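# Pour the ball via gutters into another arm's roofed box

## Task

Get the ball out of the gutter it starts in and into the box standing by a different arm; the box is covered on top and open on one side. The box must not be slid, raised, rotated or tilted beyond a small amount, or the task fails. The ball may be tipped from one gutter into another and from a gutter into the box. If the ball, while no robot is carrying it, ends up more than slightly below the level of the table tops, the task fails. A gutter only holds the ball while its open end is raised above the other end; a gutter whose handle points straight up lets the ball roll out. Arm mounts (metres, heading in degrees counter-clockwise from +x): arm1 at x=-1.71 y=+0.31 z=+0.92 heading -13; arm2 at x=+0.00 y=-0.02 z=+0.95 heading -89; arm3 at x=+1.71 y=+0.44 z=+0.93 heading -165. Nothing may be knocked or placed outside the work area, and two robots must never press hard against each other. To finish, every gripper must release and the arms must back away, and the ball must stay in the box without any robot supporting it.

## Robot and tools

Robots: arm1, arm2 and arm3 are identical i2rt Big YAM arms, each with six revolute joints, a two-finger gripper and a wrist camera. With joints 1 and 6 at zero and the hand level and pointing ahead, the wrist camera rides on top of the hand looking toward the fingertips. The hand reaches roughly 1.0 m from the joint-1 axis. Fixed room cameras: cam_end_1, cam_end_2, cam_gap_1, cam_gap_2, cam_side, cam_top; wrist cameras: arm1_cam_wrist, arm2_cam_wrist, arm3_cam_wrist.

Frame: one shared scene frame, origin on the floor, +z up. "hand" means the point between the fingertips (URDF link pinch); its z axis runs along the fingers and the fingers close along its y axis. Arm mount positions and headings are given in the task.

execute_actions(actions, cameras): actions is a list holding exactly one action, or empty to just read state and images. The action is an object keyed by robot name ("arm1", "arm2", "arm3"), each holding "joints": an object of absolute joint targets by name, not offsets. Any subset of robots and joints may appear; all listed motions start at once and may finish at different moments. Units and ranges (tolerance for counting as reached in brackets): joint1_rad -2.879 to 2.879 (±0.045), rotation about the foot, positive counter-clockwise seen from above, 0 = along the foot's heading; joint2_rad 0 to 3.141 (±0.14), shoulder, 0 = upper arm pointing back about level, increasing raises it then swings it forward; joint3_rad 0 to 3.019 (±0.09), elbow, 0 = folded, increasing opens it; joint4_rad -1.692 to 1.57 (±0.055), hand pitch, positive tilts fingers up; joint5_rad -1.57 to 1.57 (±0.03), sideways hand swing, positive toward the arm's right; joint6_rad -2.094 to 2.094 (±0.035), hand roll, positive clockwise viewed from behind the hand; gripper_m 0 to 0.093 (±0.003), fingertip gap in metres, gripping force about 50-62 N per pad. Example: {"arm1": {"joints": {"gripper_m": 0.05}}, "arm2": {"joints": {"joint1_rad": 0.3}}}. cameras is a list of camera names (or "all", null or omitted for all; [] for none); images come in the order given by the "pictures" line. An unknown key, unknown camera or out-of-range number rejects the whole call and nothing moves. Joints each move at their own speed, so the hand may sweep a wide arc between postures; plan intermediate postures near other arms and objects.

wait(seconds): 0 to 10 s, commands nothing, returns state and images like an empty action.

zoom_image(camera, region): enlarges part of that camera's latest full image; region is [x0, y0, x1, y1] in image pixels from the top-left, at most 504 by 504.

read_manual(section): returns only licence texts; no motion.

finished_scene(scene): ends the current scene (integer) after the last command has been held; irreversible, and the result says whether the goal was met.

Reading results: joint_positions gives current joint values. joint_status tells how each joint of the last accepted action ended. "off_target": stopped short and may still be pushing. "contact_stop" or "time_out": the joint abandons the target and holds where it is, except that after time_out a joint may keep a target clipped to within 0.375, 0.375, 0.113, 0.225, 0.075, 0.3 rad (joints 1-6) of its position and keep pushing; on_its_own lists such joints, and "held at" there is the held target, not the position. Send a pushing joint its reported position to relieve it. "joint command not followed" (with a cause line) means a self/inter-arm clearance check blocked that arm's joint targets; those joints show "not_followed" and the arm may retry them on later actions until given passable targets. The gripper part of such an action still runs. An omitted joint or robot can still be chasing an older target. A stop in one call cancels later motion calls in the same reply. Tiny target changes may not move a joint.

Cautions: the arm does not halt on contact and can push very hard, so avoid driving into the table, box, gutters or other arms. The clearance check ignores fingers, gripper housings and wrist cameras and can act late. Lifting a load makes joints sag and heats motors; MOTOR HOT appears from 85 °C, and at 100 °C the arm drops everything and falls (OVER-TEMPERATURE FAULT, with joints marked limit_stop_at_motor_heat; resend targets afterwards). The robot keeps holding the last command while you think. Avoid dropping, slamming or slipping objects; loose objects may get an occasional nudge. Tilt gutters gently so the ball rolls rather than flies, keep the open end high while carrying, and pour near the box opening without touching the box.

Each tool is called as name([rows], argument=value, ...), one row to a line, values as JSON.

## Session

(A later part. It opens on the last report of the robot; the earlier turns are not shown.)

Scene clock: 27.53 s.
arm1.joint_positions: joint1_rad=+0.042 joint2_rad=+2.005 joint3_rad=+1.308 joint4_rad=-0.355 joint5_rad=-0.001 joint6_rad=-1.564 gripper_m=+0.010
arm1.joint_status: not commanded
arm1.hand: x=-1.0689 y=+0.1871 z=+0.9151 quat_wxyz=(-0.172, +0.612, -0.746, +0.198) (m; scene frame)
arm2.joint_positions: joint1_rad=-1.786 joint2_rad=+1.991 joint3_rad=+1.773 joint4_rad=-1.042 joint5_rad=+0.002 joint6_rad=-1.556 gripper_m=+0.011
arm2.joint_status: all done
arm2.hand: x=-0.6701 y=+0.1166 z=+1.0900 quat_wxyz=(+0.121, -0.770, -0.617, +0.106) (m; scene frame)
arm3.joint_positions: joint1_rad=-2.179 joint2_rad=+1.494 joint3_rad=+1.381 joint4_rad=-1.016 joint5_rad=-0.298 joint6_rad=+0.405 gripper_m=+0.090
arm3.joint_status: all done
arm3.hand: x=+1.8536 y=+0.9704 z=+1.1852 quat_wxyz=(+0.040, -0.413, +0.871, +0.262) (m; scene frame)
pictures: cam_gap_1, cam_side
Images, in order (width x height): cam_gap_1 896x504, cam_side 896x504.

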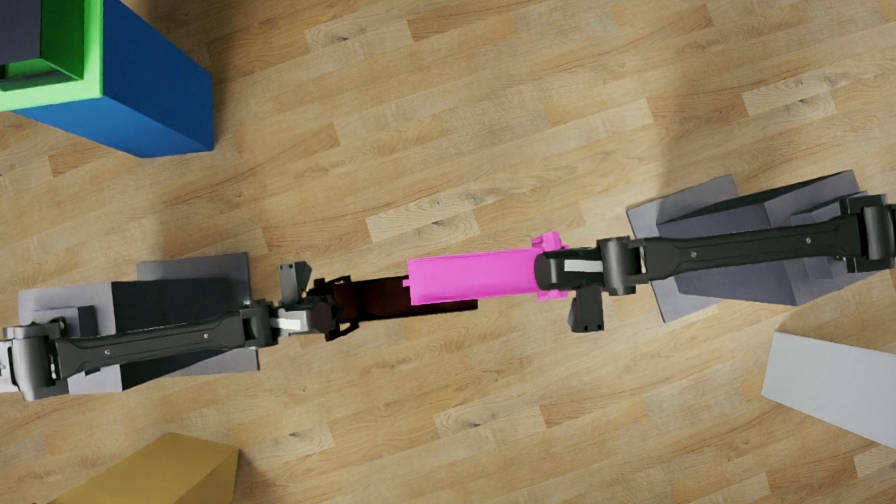

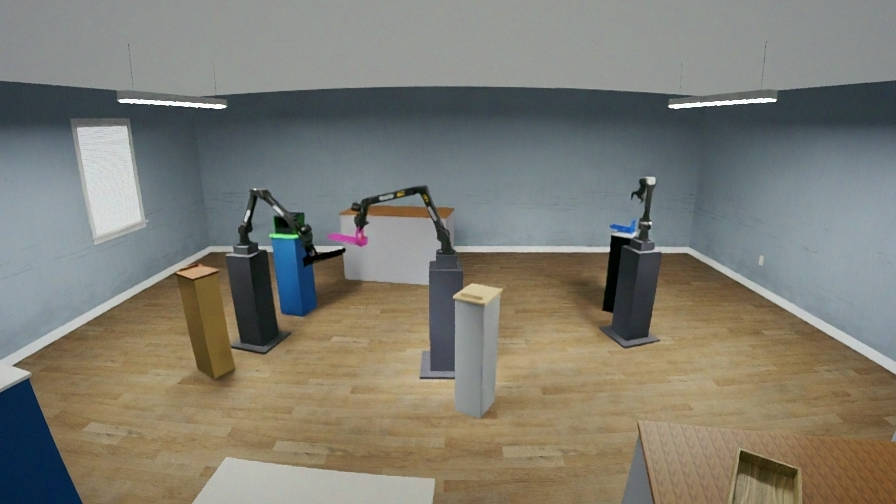

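Pink is ~3 cm toward +y; shift.

execute_actions([
  {"arm2":{"joints":{"joint1_rad":-1.745}}},
], cameras=["cam_gap_1"])

Scene clock: 28.37 s.
arm1.joint_positions: joint1_rad=+0.042 joint2_rad=+2.005 joint3_rad=+1.308 joint4_rad=-0.355 joint5_rad=-0.001 joint6_rad=-1.564 gripper_m=+0.010
arm1.joint_status: not commanded
arm1.hand: x=-1.0689 y=+0.1871 z=+0.9151 quat_wxyz=(-0.172, +0.612, -0.746, +0.198) (m; scene frame)
arm2.joint_positions: joint1_rad=-1.743 joint2_rad=+1.991 joint3_rad=+1.773 joint4_rad=-1.042 joint5_rad=+0.000 joint6_rad=-1.556 gripper_m=+0.011
arm2.joint_status: all done
arm2.hand: x=-0.6755 y=+0.0875 z=+1.0903 quat_wxyz=(+0.118, -0.757, -0.634, +0.109) (m; scene frame)
arm3.joint_positions: joint1_rad=-2.179 joint2_rad=+1.494 joint3_rad=+1.381 joint4_rad=-1.016 joint5_rad=-0.298 joint6_rad=+0.405 gripper_m=+0.090
arm3.joint_status: not commanded
arm3.hand: x=+1.8536 y=+0.9704 z=+1.1852 quat_wxyz=(+0.040, -0.413, +0.871, +0.262) (m; scene frame)
pictures: cam_gap_1
Images, in order (width x height): cam_gap_1 896x504.

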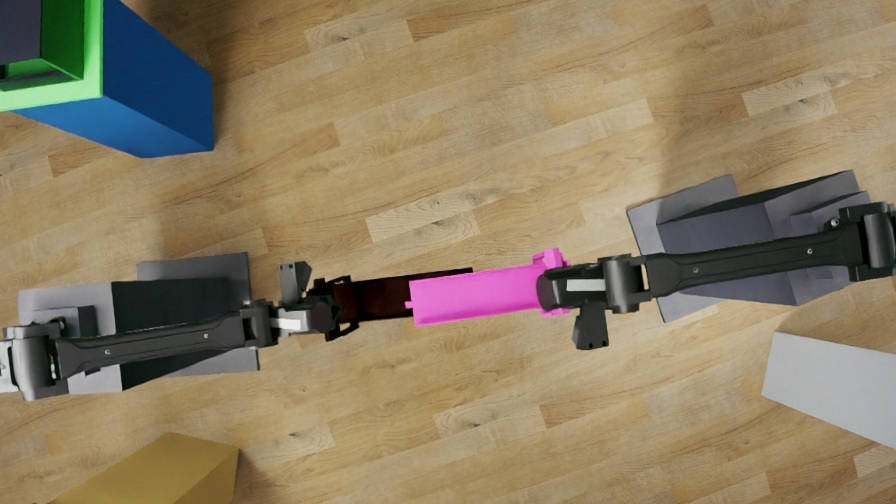

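execute_actions([
  {"arm2":{"joints":{"joint4_rad":-1.28}}},
], cameras=[])

wait(seconds=1.5)

Scene clock: 29.33 s.
arm1.joint_positions: joint1_rad=+0.042 joint2_rad=+2.005 joint3_rad=+1.308 joint4_rad=-0.355 joint5_rad=-0.001 joint6_rad=-1.564 gripper_m=+0.010
arm1.joint_status: not commanded
arm1.hand: x=-1.0689 y=+0.1871 z=+0.9151 quat_wxyz=(-0.172, +0.612, -0.746, +0.198) (m; scene frame)
arm2.joint_positions: joint1_rad=-1.743 joint2_rad=+1.991 joint3_rad=+1.773 joint4_rad=-1.267 joint5_rad=+0.000 joint6_rad=-1.556 gripper_m=+0.011
arm2.joint_status: all done
arm2.hand: x=-0.6223 y=+0.0788 z=+1.0788 quat_wxyz=(+0.034, -0.765, -0.642, +0.036) (m; scene frame)
arm3.joint_positions: joint1_rad=-2.179 joint2_rad=+1.494 joint3_rad=+1.381 joint4_rad=-1.016 joint5_rad=-0.298 joint6_rad=+0.405 gripper_m=+0.090
arm3.joint_status: not commanded
arm3.hand: x=+1.8536 y=+0.9704 z=+1.1852 quat_wxyz=(+0.040, -0.413, +0.871, +0.262) (m; scene frame)
pictures: none
No camera images: the call's "cameras" was empty. Leave "cameras" out to get every camera's image.

Scene clock: 30.83 s.
arm1.joint_positions: joint1_rad=+0.042 joint2_rad=+2.005 joint3_rad=+1.308 joint4_rad=-0.355 joint5_rad=+0.000 joint6_rad=-1.565 gripper_m=+0.010
arm1.joint_status: not commanded
arm1.hand: x=-1.0689 y=+0.1870 z=+0.9146 quat_wxyz=(-0.172, +0.612, -0.746, +0.198) (m; scene frame)
arm2.joint_positions: joint1_rad=-1.743 joint2_rad=+1.991 joint3_rad=+1.773 joint4_rad=-1.267 joint5_rad=+0.000 joint6_rad=-1.556 gripper_m=+0.011
arm2.joint_status: all done
arm2.hand: x=-0.6223 y=+0.0788 z=+1.0788 quat_wxyz=(+0.034, -0.765, -0.642, +0.036) (m; scene frame)
arm3.joint_positions: joint1_rad=-2.179 joint2_rad=+1.494 joint3_rad=+1.381 joint4_rad=-1.016 joint5_rad=-0.298 joint6_rad=+0.405 gripper_m=+0.090
arm3.joint_status: not commanded
arm3.hand: x=+1.8536 y=+0.9704 z=+1.1852 quat_wxyz=(+0.040, -0.413, +0.871, +0.262) (m; scene frame)
wait: 1.50 s; at rest by 0.27 s
pictures: arm1_cam_wrist, arm2_cam_wrist, arm3_cam_wrist, cam_end_1, cam_end_2, cam_gap_1, cam_gap_2, cam_side, cam_top
Images, in order (width x height): arm1_cam_wrist 616x616, arm2_cam_wrist 616x616, arm3_cam_wrist 616x616, cam_end_1 896x504, cam_end_2 896x504, cam_gap_1 896x504, cam_gap_2 896x504, cam_side 896x504, cam_top 896x504.

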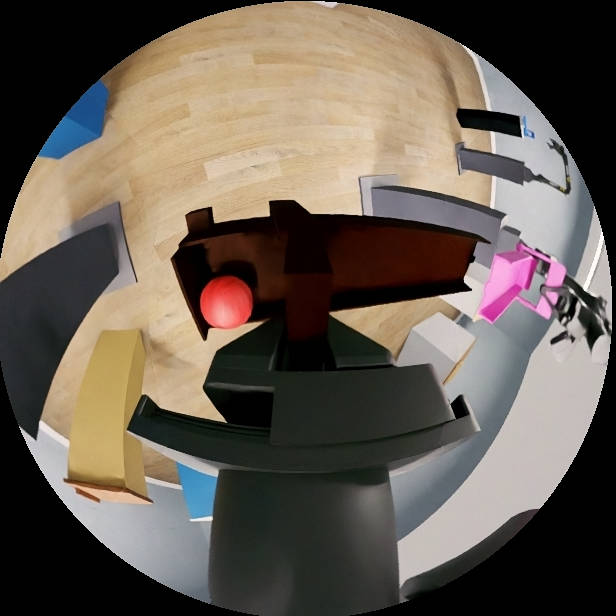

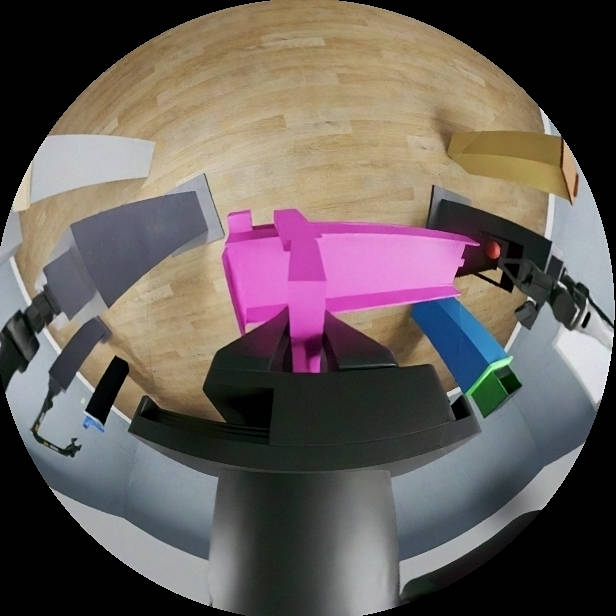

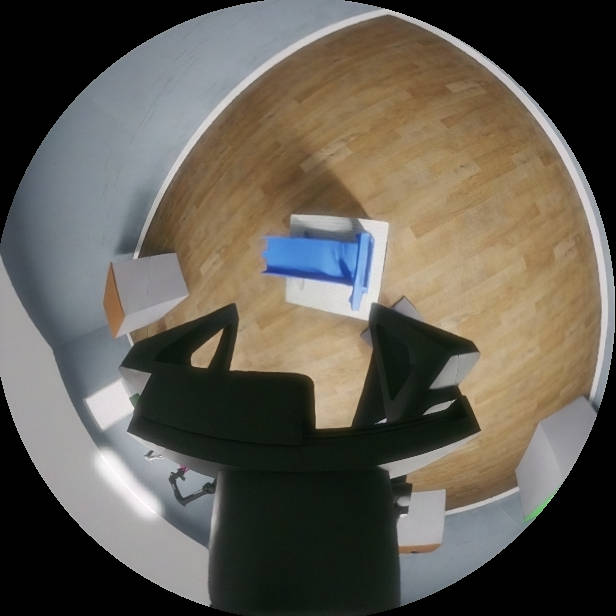

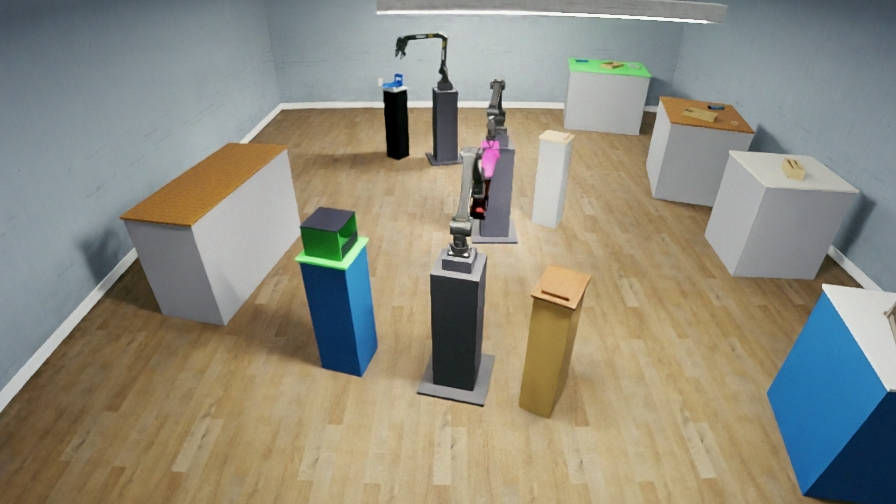

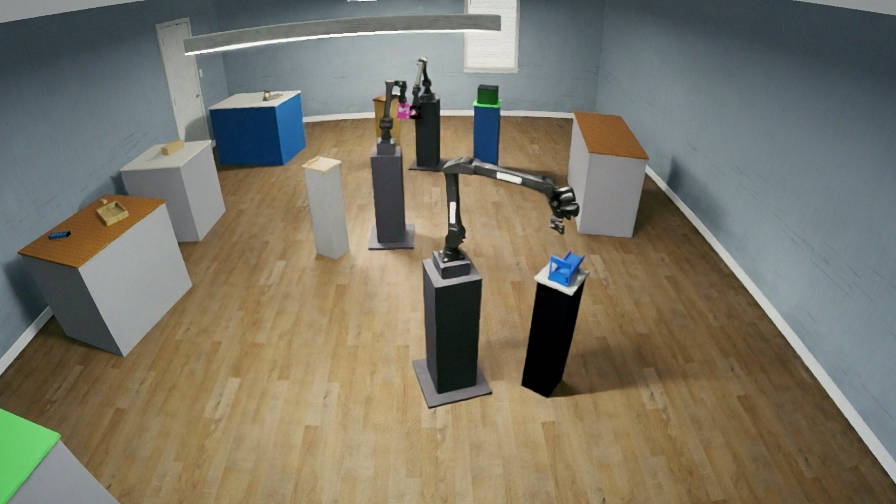

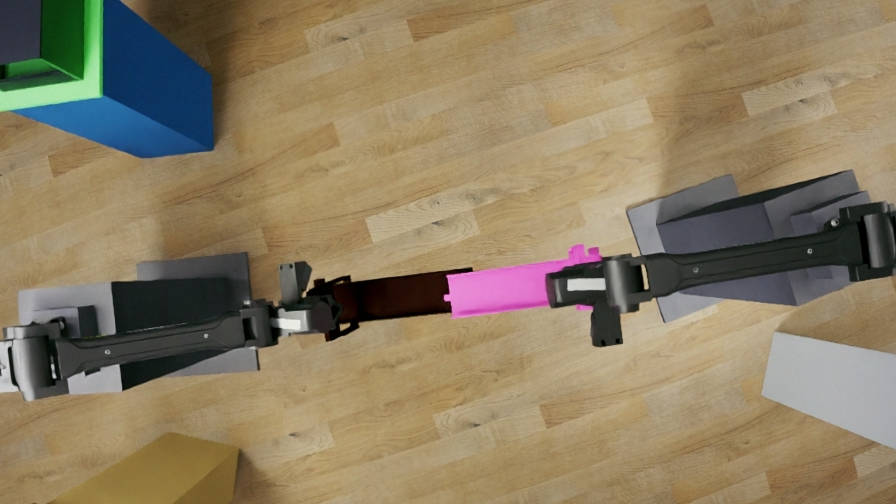

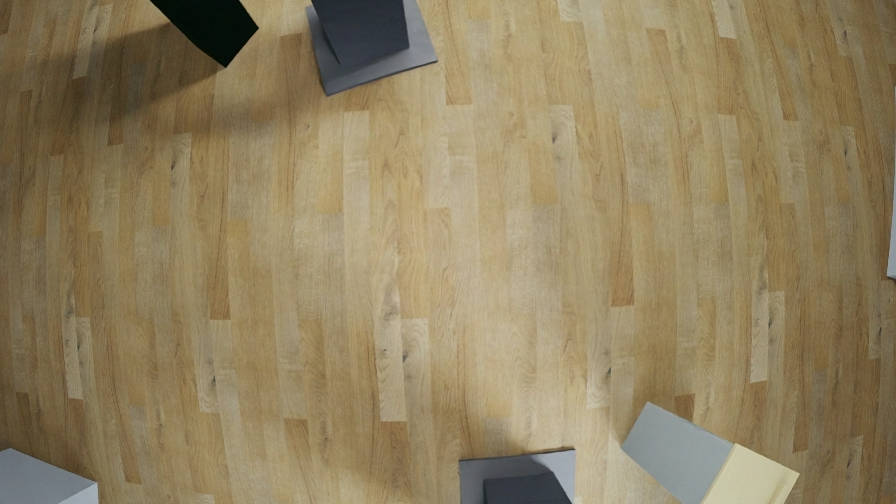

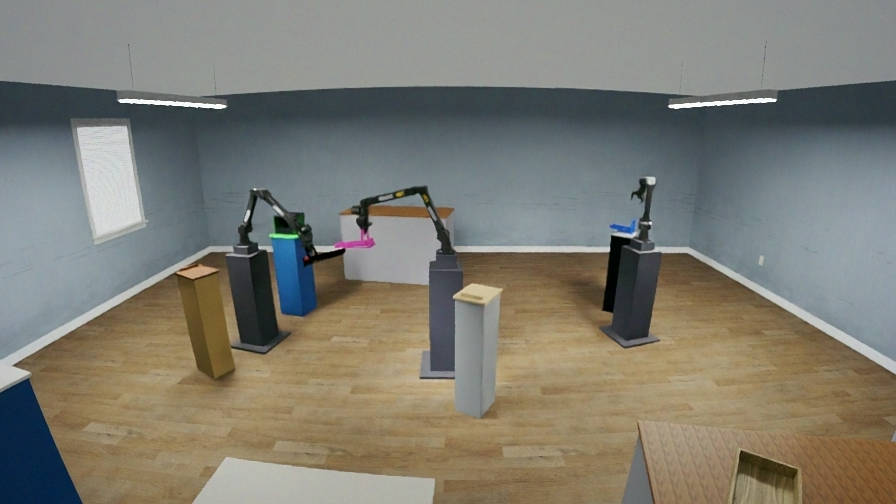

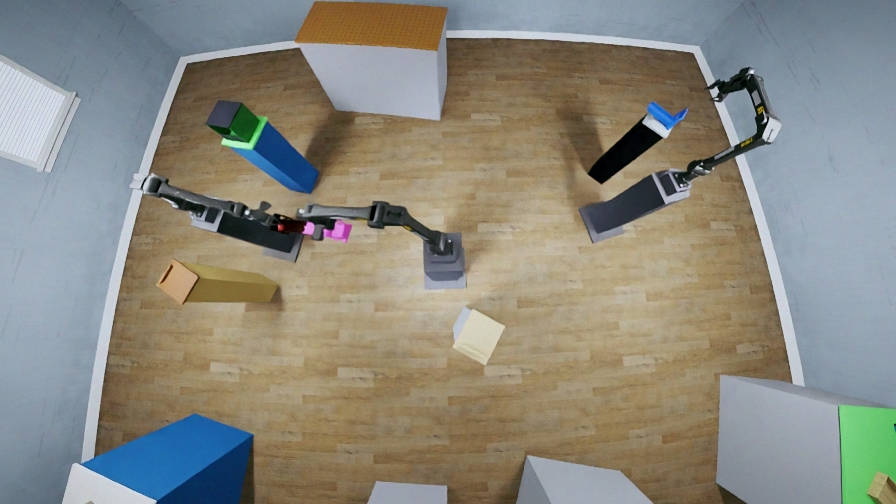

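execute_actions([
  {"arm2":{"joints":{"joint1_rad":0.57,"joint2_rad":1.5,"joint3_rad":1.26,"joint4_rad":-0.85,"joint5_rad":0.27,"joint6_rad":-0.5}}},
], cameras=[])

execute_actions([
  {"arm2":{"joints":{"joint2_rad":1.81}},"arm1":{"joints":{"joint2_rad":1.3,"joint4_rad":-0.7}}},
], cameras=[])

execute_actions([
  {"arm2":{"joints":{"gripper_m":0.09}},"arm1":{"joints":{"joint2_rad":0.476,"joint3_rad":0.6}}},
], cameras=[])

execute_actions([
  {"arm2":{"joints":{"joint2_rad":1.4}},"arm1":{"joints":{"joint4_rad":-1.05,"joint1_rad":1.41}}},
], cameras=["arm1_cam_wrist","cam_end_1","cam_top"])

Scene clock: 33.30 s.
arm1.joint_positions: joint1_rad=+0.042 joint2_rad=+2.005 joint3_rad=+1.308 joint4_rad=-0.355 joint5_rad=+0.000 joint6_rad=-1.565 gripper_m=+0.010
arm1.joint_status: not commanded
arm1.hand: x=-1.0689 y=+0.1870 z=+0.9146 quat_wxyz=(-0.172, +0.612, -0.746, +0.198) (m; scene frame)
arm2.joint_positions: joint1_rad=+0.577 joint2_rad=+1.528 joint3_rad=+1.255 joint4_rad=-0.867 joint5_rad=+0.264 joint6_rad=-0.515 gripper_m=+0.011
arm2.joint_status: all done
arm2.hand: x=+0.2657 y=-0.4974 z=+1.1404 quat_wxyz=(-0.062, -0.249, -0.935, +0.244) (m; scene frame)
arm3.joint_positions: joint1_rad=-2.179 joint2_rad=+1.494 joint3_rad=+1.381 joint4_rad=-1.016 joint5_rad=-0.298 joint6_rad=+0.405 gripper_m=+0.090
arm3.joint_status: not commanded
arm3.hand: x=+1.8536 y=+0.9704 z=+1.1852 quat_wxyz=(+0.040, -0.413, +0.871, +0.262) (m; scene frame)
pictures: none
No camera images: the call's "cameras" was empty. Leave "cameras" out to get every camera's image.

Scene clock: 35.00 s.
arm1.joint_positions: joint1_rad=+0.042 joint2_rad=+1.317 joint3_rad=+1.308 joint4_rad=-0.698 joint5_rad=+0.000 joint6_rad=-1.565 gripper_m=+0.011
arm1.joint_status: all done
arm1.hand: x=-1.1683 y=+0.2018 z=+1.2777 quat_wxyz=(-0.275, +0.574, -0.701, +0.323) (m; scene frame)
arm2.joint_positions: joint1_rad=+0.575 joint2_rad=+1.843 joint3_rad=+1.248 joint4_rad=-0.864 joint5_rad=+0.267 joint6_rad=-0.513 gripper_m=+0.011
arm2.joint_status: all done
arm2.hand: x=+0.2573 y=-0.4918 z=+0.9743 quat_wxyz=(+0.056, -0.237, -0.960, +0.141) (m; scene frame)
arm3.joint_positions: joint1_rad=-2.179 joint2_rad=+1.494 joint3_rad=+1.381 joint4_rad=-1.016 joint5_rad=-0.298 joint6_rad=+0.405 gripper_m=+0.090
arm3.joint_status: not commanded
arm3.hand: x=+1.8536 y=+0.9704 z=+1.1852 quat_wxyz=(+0.040, -0.413, +0.871, +0.262) (m; scene frame)
pictures: none
No camera images: the call's "cameras" was empty. Leave "cameras" out to get every camera's image.

Scene clock: 36.40 s.
arm1.joint_positions: joint1_rad=+0.042 joint2_rad=+0.494 joint3_rad=+0.584 joint4_rad=-0.701 joint5_rad=+0.000 joint6_rad=-1.565 gripper_m=+0.011
arm1.joint_status: all done
arm1.hand: x=-1.4215 y=+0.2509 z=+1.1872 quat_wxyz=(-0.303, +0.560, -0.684, +0.356) (m; scene frame)
arm2.joint_positions: joint1_rad=+0.575 joint2_rad=+1.843 joint3_rad=+1.248 joint4_rad=-0.864 joint5_rad=+0.267 joint6_rad=-0.513 gripper_m=+0.090
arm2.joint_status: all done
arm2.hand: x=+0.2572 y=-0.4920 z=+0.9748 quat_wxyz=(+0.056, -0.237, -0.960, +0.141) (m; scene frame)
arm3.joint_positions: joint1_rad=-2.179 joint2_rad=+1.494 joint3_rad=+1.381 joint4_rad=-1.016 joint5_rad=-0.298 joint6_rad=+0.405 gripper_m=+0.090
arm3.joint_status: not commanded
arm3.hand: x=+1.8536 y=+0.9704 z=+1.1852 quat_wxyz=(+0.040, -0.413, +0.871, +0.262) (m; scene frame)
pictures: none
No camera images: the call's "cameras" was empty. Leave "cameras" out to get every camera's image.

Scene clock: 38.07 s.
arm1.joint_positions: joint1_rad=+1.399 joint2_rad=+0.494 joint3_rad=+0.584 joint4_rad=-1.043 joint5_rad=-0.002 joint6_rad=-1.565 gripper_m=+0.010
arm1.joint_status: all done
arm1.hand: x=-1.6225 y=+0.5322 z=+1.1274 quat_wxyz=(-0.304, +0.931, -0.190, +0.065) (m; scene frame)
arm2.joint_positions: joint1_rad=+0.575 joint2_rad=+1.397 joint3_rad=+1.248 joint4_rad=-0.864 joint5_rad=+0.268 joint6_rad=-0.513 gripper_m=+0.090
arm2.joint_status: all done
arm2.hand: x=+0.2581 y=-0.4866 z=+1.2049 quat_wxyz=(-0.107, -0.255, -0.918, +0.285) (m; scene frame)
arm3.joint_positions: joint1_rad=-2.179 joint2_rad=+1.494 joint3_rad=+1.381 joint4_rad=-1.016 joint5_rad=-0.298 joint6_rad=+0.405 gripper_m=+0.090
arm3.joint_status: not commanded
arm3.hand: x=+1.8536 y=+0.9704 z=+1.1852 quat_wxyz=(+0.040, -0.413, +0.871, +0.262) (m; scene frame)
pictures: arm1_cam_wrist, cam_end_1, cam_top
Images, in order (width x height): arm1_cam_wrist 616x616, cam_end_1 896x504, cam_top 896x504.

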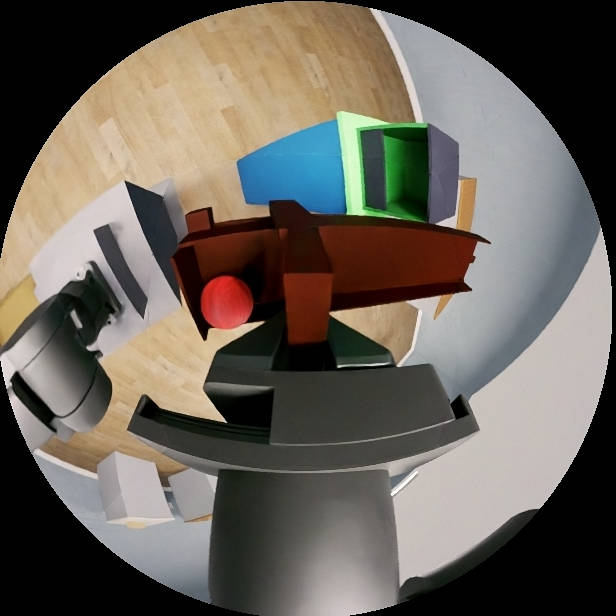

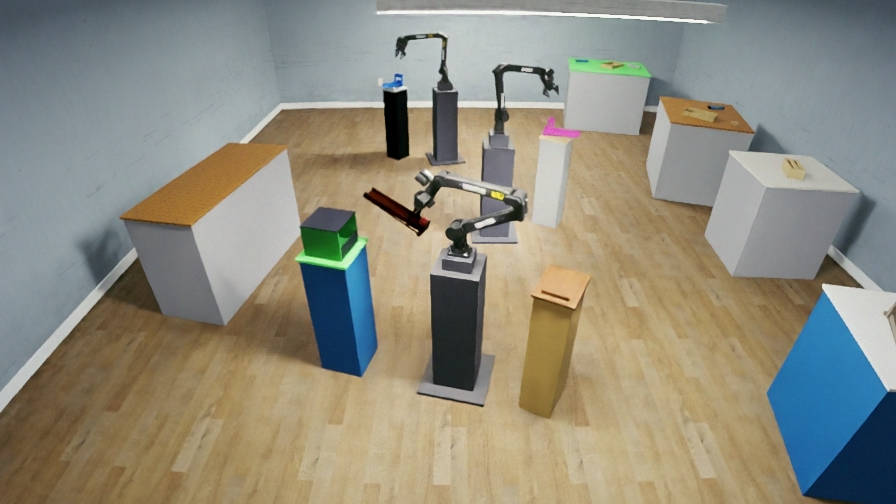

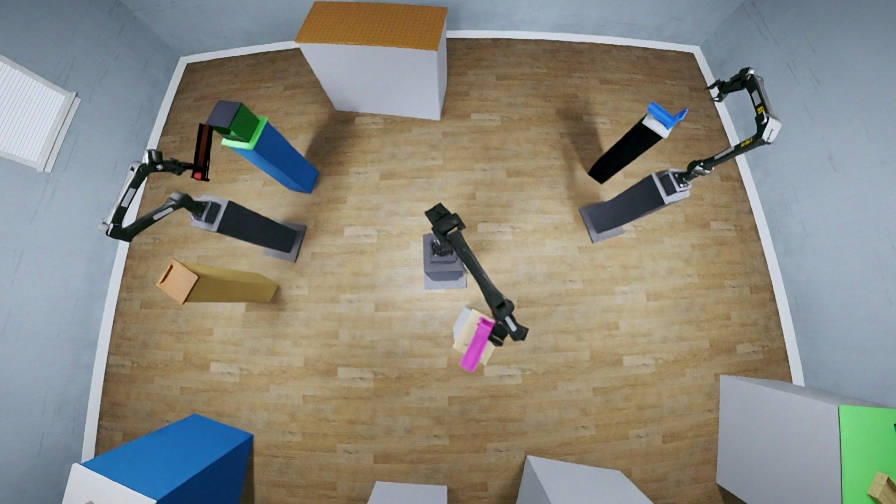

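execute_actions([
  {"arm1":{"joints":{"joint2_rad":0.63,"joint3_rad":0.53,"joint4_rad":-1.12}}},
], cameras=[])

execute_actions([
  {"arm1":{"joints":{"joint1_rad":1.5}}},
], cameras=["arm1_cam_wrist","cam_end_1"])

zoom_image(camera="cam_end_1", region=[280, 150, 540, 300])

Scene clock: 39.17 s.
arm1.joint_positions: joint1_rad=+1.399 joint2_rad=+0.646 joint3_rad=+0.513 joint4_rad=-1.114 joint5_rad=-0.001 joint6_rad=-1.565 gripper_m=+0.010
arm1.joint_status: all done
arm1.hand: x=-1.6317 y=+0.5086 z=+1.0523 quat_wxyz=(-0.164, +0.966, -0.198, +0.037) (m; scene frame)
arm2.joint_positions: joint1_rad=+0.575 joint2_rad=+1.397 joint3_rad=+1.248 joint4_rad=-0.864 joint5_rad=+0.268 joint6_rad=-0.513 gripper_m=+0.090
arm2.joint_status: not commanded
arm2.hand: x=+0.2581 y=-0.4866 z=+1.2049 quat_wxyz=(-0.107, -0.255, -0.918, +0.285) (m; scene frame)
arm3.joint_positions: joint1_rad=-2.179 joint2_rad=+1.494 joint3_rad=+1.381 joint4_rad=-1.016 joint5_rad=-0.298 joint6_rad=+0.405 gripper_m=+0.090
arm3.joint_status: not commanded
arm3.hand: x=+1.8536 y=+0.9704 z=+1.1852 quat_wxyz=(+0.040, -0.413, +0.871, +0.262) (m; scene frame)
pictures: none
No camera images: the call's "cameras" was empty. Leave "cameras" out to get every camera's image.

Scene clock: 39.87 s.
arm1.joint_positions: joint1_rad=+1.490 joint2_rad=+0.646 joint3_rad=+0.513 joint4_rad=-1.114 joint5_rad=+0.000 joint6_rad=-1.565 gripper_m=+0.010
arm1.joint_status: all done
arm1.hand: x=-1.6499 y=+0.5154 z=+1.0521 quat_wxyz=(-0.164, +0.974, -0.154, +0.030) (m; scene frame)
arm2.joint_positions: joint1_rad=+0.575 joint2_rad=+1.397 joint3_rad=+1.248 joint4_rad=-0.864 joint5_rad=+0.268 joint6_rad=-0.513 gripper_m=+0.090
arm2.joint_status: not commanded
arm2.hand: x=+0.2581 y=-0.4866 z=+1.2049 quat_wxyz=(-0.107, -0.255, -0.918, +0.285) (m; scene frame)
arm3.joint_positions: joint1_rad=-2.179 joint2_rad=+1.494 joint3_rad=+1.381 joint4_rad=-1.016 joint5_rad=-0.298 joint6_rad=+0.405 gripper_m=+0.090
arm3.joint_status: not commanded
arm3.hand: x=+1.8536 y=+0.9704 z=+1.1852 quat_wxyz=(+0.040, -0.413, +0.871, +0.262) (m; scene frame)
pictures: arm1_cam_wrist, cam_end_1
Images, in order (width x height): arm1_cam_wrist 616x616, cam_end_1 896x504.

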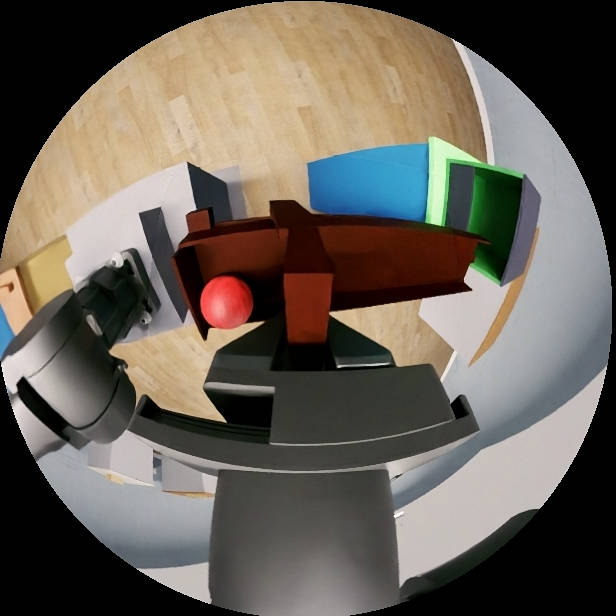

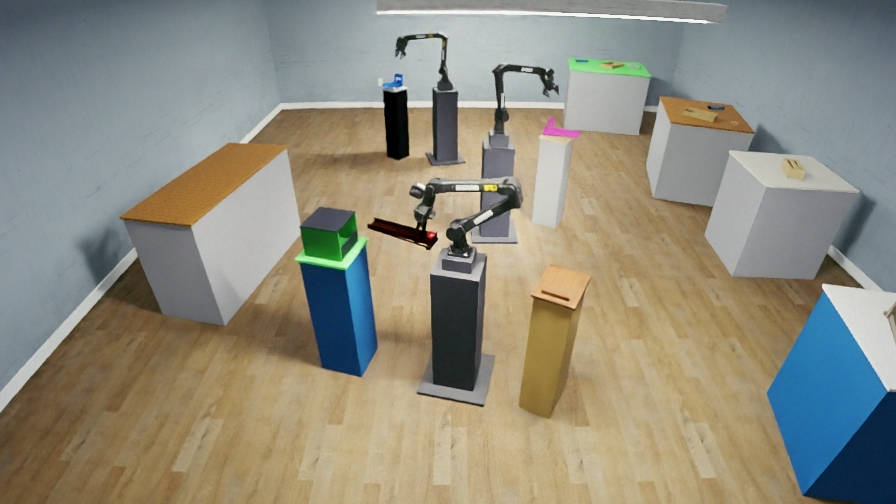

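Region (280, 150, 540, 300) of cam_end_1's 896x504 image, scaled by 1.938, with more detail than that image has; it fills the top 291 rows of this view, and the rest is white.

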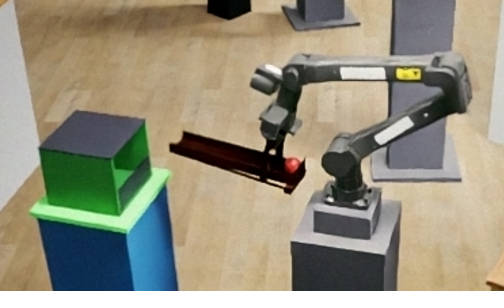

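execute_actions([
  {"arm1":{"joints":{"joint1_rad":1.63}}},
], cameras=["arm1_cam_wrist","cam_end_1"])

zoom_image(camera="cam_end_1", region=[280, 150, 540, 300])

Scene clock: 40.67 s.
arm1.joint_positions: joint1_rad=+1.620 joint2_rad=+0.646 joint3_rad=+0.513 joint4_rad=-1.114 joint5_rad=+0.000 joint6_rad=-1.565 gripper_m=+0.010
arm1.joint_status: all done
arm1.hand: x=-1.6773 y=+0.5223 z=+1.0517 quat_wxyz=(-0.165, +0.982, -0.091, +0.020) (m; scene frame)
arm2.joint_positions: joint1_rad=+0.575 joint2_rad=+1.397 joint3_rad=+1.248 joint4_rad=-0.864 joint5_rad=+0.268 joint6_rad=-0.513 gripper_m=+0.090
arm2.joint_status: not commanded
arm2.hand: x=+0.2581 y=-0.4866 z=+1.2049 quat_wxyz=(-0.107, -0.255, -0.918, +0.285) (m; scene frame)
arm3.joint_positions: joint1_rad=-2.179 joint2_rad=+1.494 joint3_rad=+1.381 joint4_rad=-1.016 joint5_rad=-0.298 joint6_rad=+0.405 gripper_m=+0.090
arm3.joint_status: not commanded
arm3.hand: x=+1.8536 y=+0.9704 z=+1.1852 quat_wxyz=(+0.040, -0.413, +0.871, +0.262) (m; scene frame)
pictures: arm1_cam_wrist, cam_end_1
Images, in order (width x height): arm1_cam_wrist 616x616, cam_end_1 896x504.

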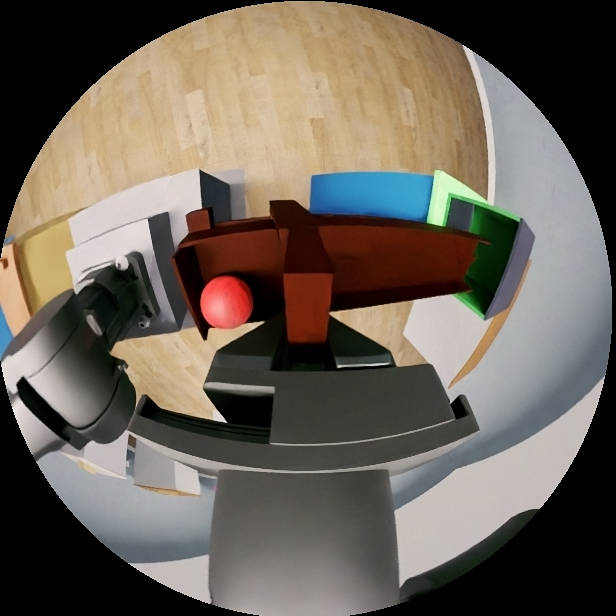

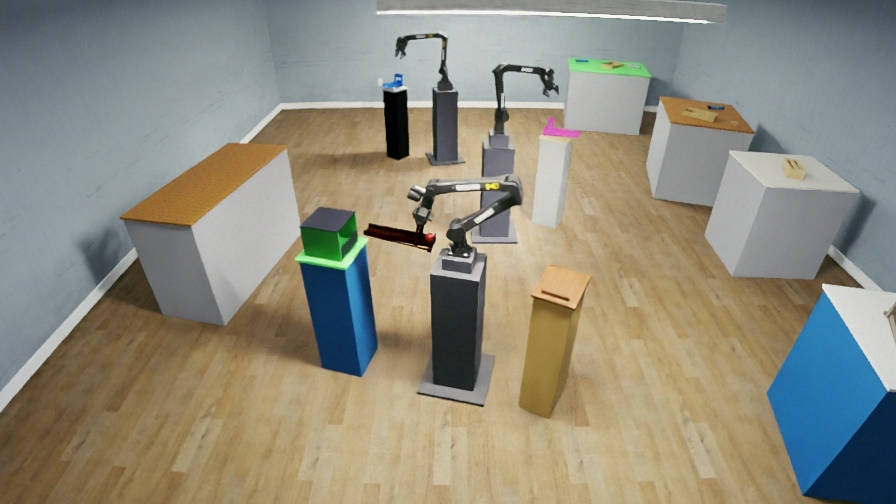

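Region (280, 150, 540, 300) of cam_end_1's 896x504 image, scaled by 1.938, with more detail than that image has; it fills the top 291 rows of this view, and the rest is white.

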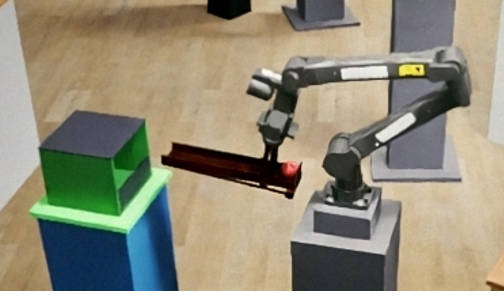

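execute_actions([
  {"arm1":{"joints":{"joint2_rad":0.97,"joint3_rad":0.67,"joint4_rad":-0.92}}},
], cameras=["arm1_cam_wrist","cam_end_1"])

zoom_image(camera="cam_end_1", region=[280, 150, 540, 300])

Scene clock: 42.07 s.
arm1.joint_positions: joint1_rad=+1.620 joint2_rad=+0.981 joint3_rad=+0.626 joint4_rad=-0.936 joint5_rad=+0.000 joint6_rad=-1.565 gripper_m=+0.010
arm1.joint_status: all done
arm1.hand: x=-1.6633 y=+0.5981 z=+1.0376 quat_wxyz=(-0.144, +0.985, -0.091, +0.019) (m; scene frame)
arm2.joint_positions: joint1_rad=+0.575 joint2_rad=+1.397 joint3_rad=+1.248 joint4_rad=-0.864 joint5_rad=+0.268 joint6_rad=-0.513 gripper_m=+0.090
arm2.joint_status: not commanded
arm2.hand: x=+0.2581 y=-0.4866 z=+1.2049 quat_wxyz=(-0.107, -0.255, -0.918, +0.285) (m; scene frame)
arm3.joint_positions: joint1_rad=-2.179 joint2_rad=+1.494 joint3_rad=+1.381 joint4_rad=-1.016 joint5_rad=-0.298 joint6_rad=+0.405 gripper_m=+0.090
arm3.joint_status: not commanded
arm3.hand: x=+1.8536 y=+0.9704 z=+1.1852 quat_wxyz=(+0.040, -0.413, +0.871, +0.262) (m; scene frame)
pictures: arm1_cam_wrist, cam_end_1
Images, in order (width x height): arm1_cam_wrist 616x616, cam_end_1 896x504.

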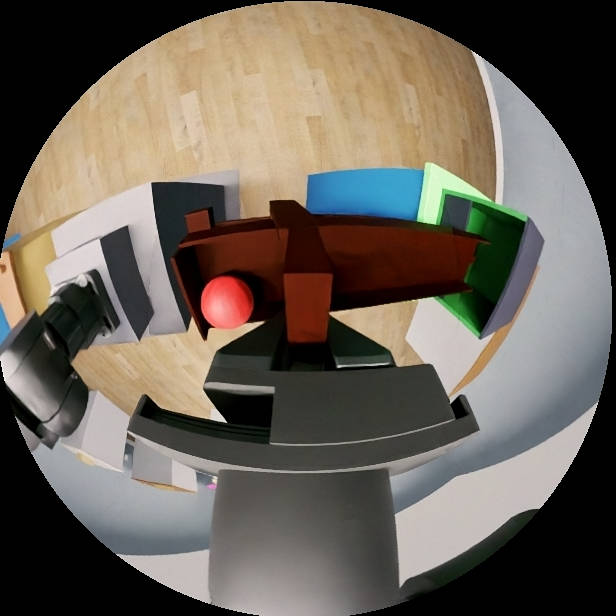

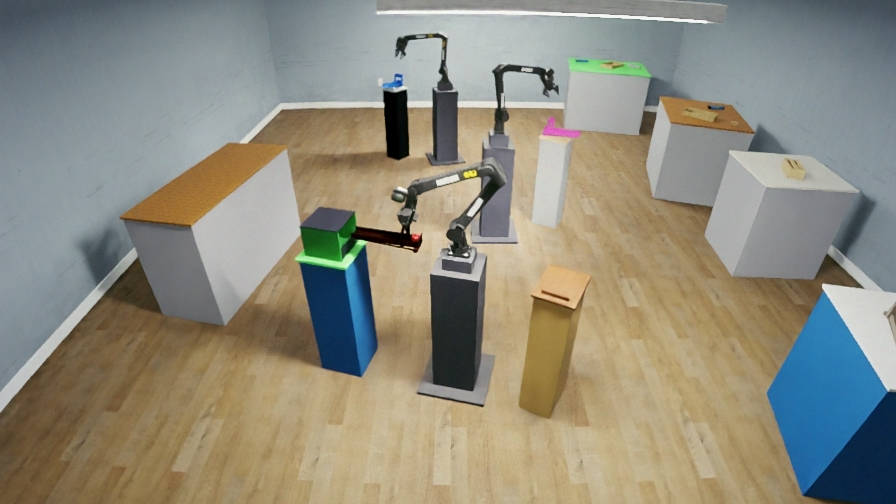

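Region (280, 150, 540, 300) of cam_end_1's 896x504 image, scaled by 1.938, with more detail than that image has; it fills the top 291 rows of this view, and the rest is white.

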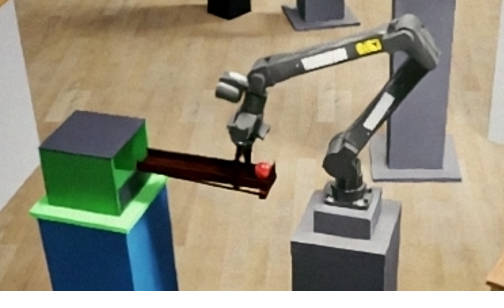

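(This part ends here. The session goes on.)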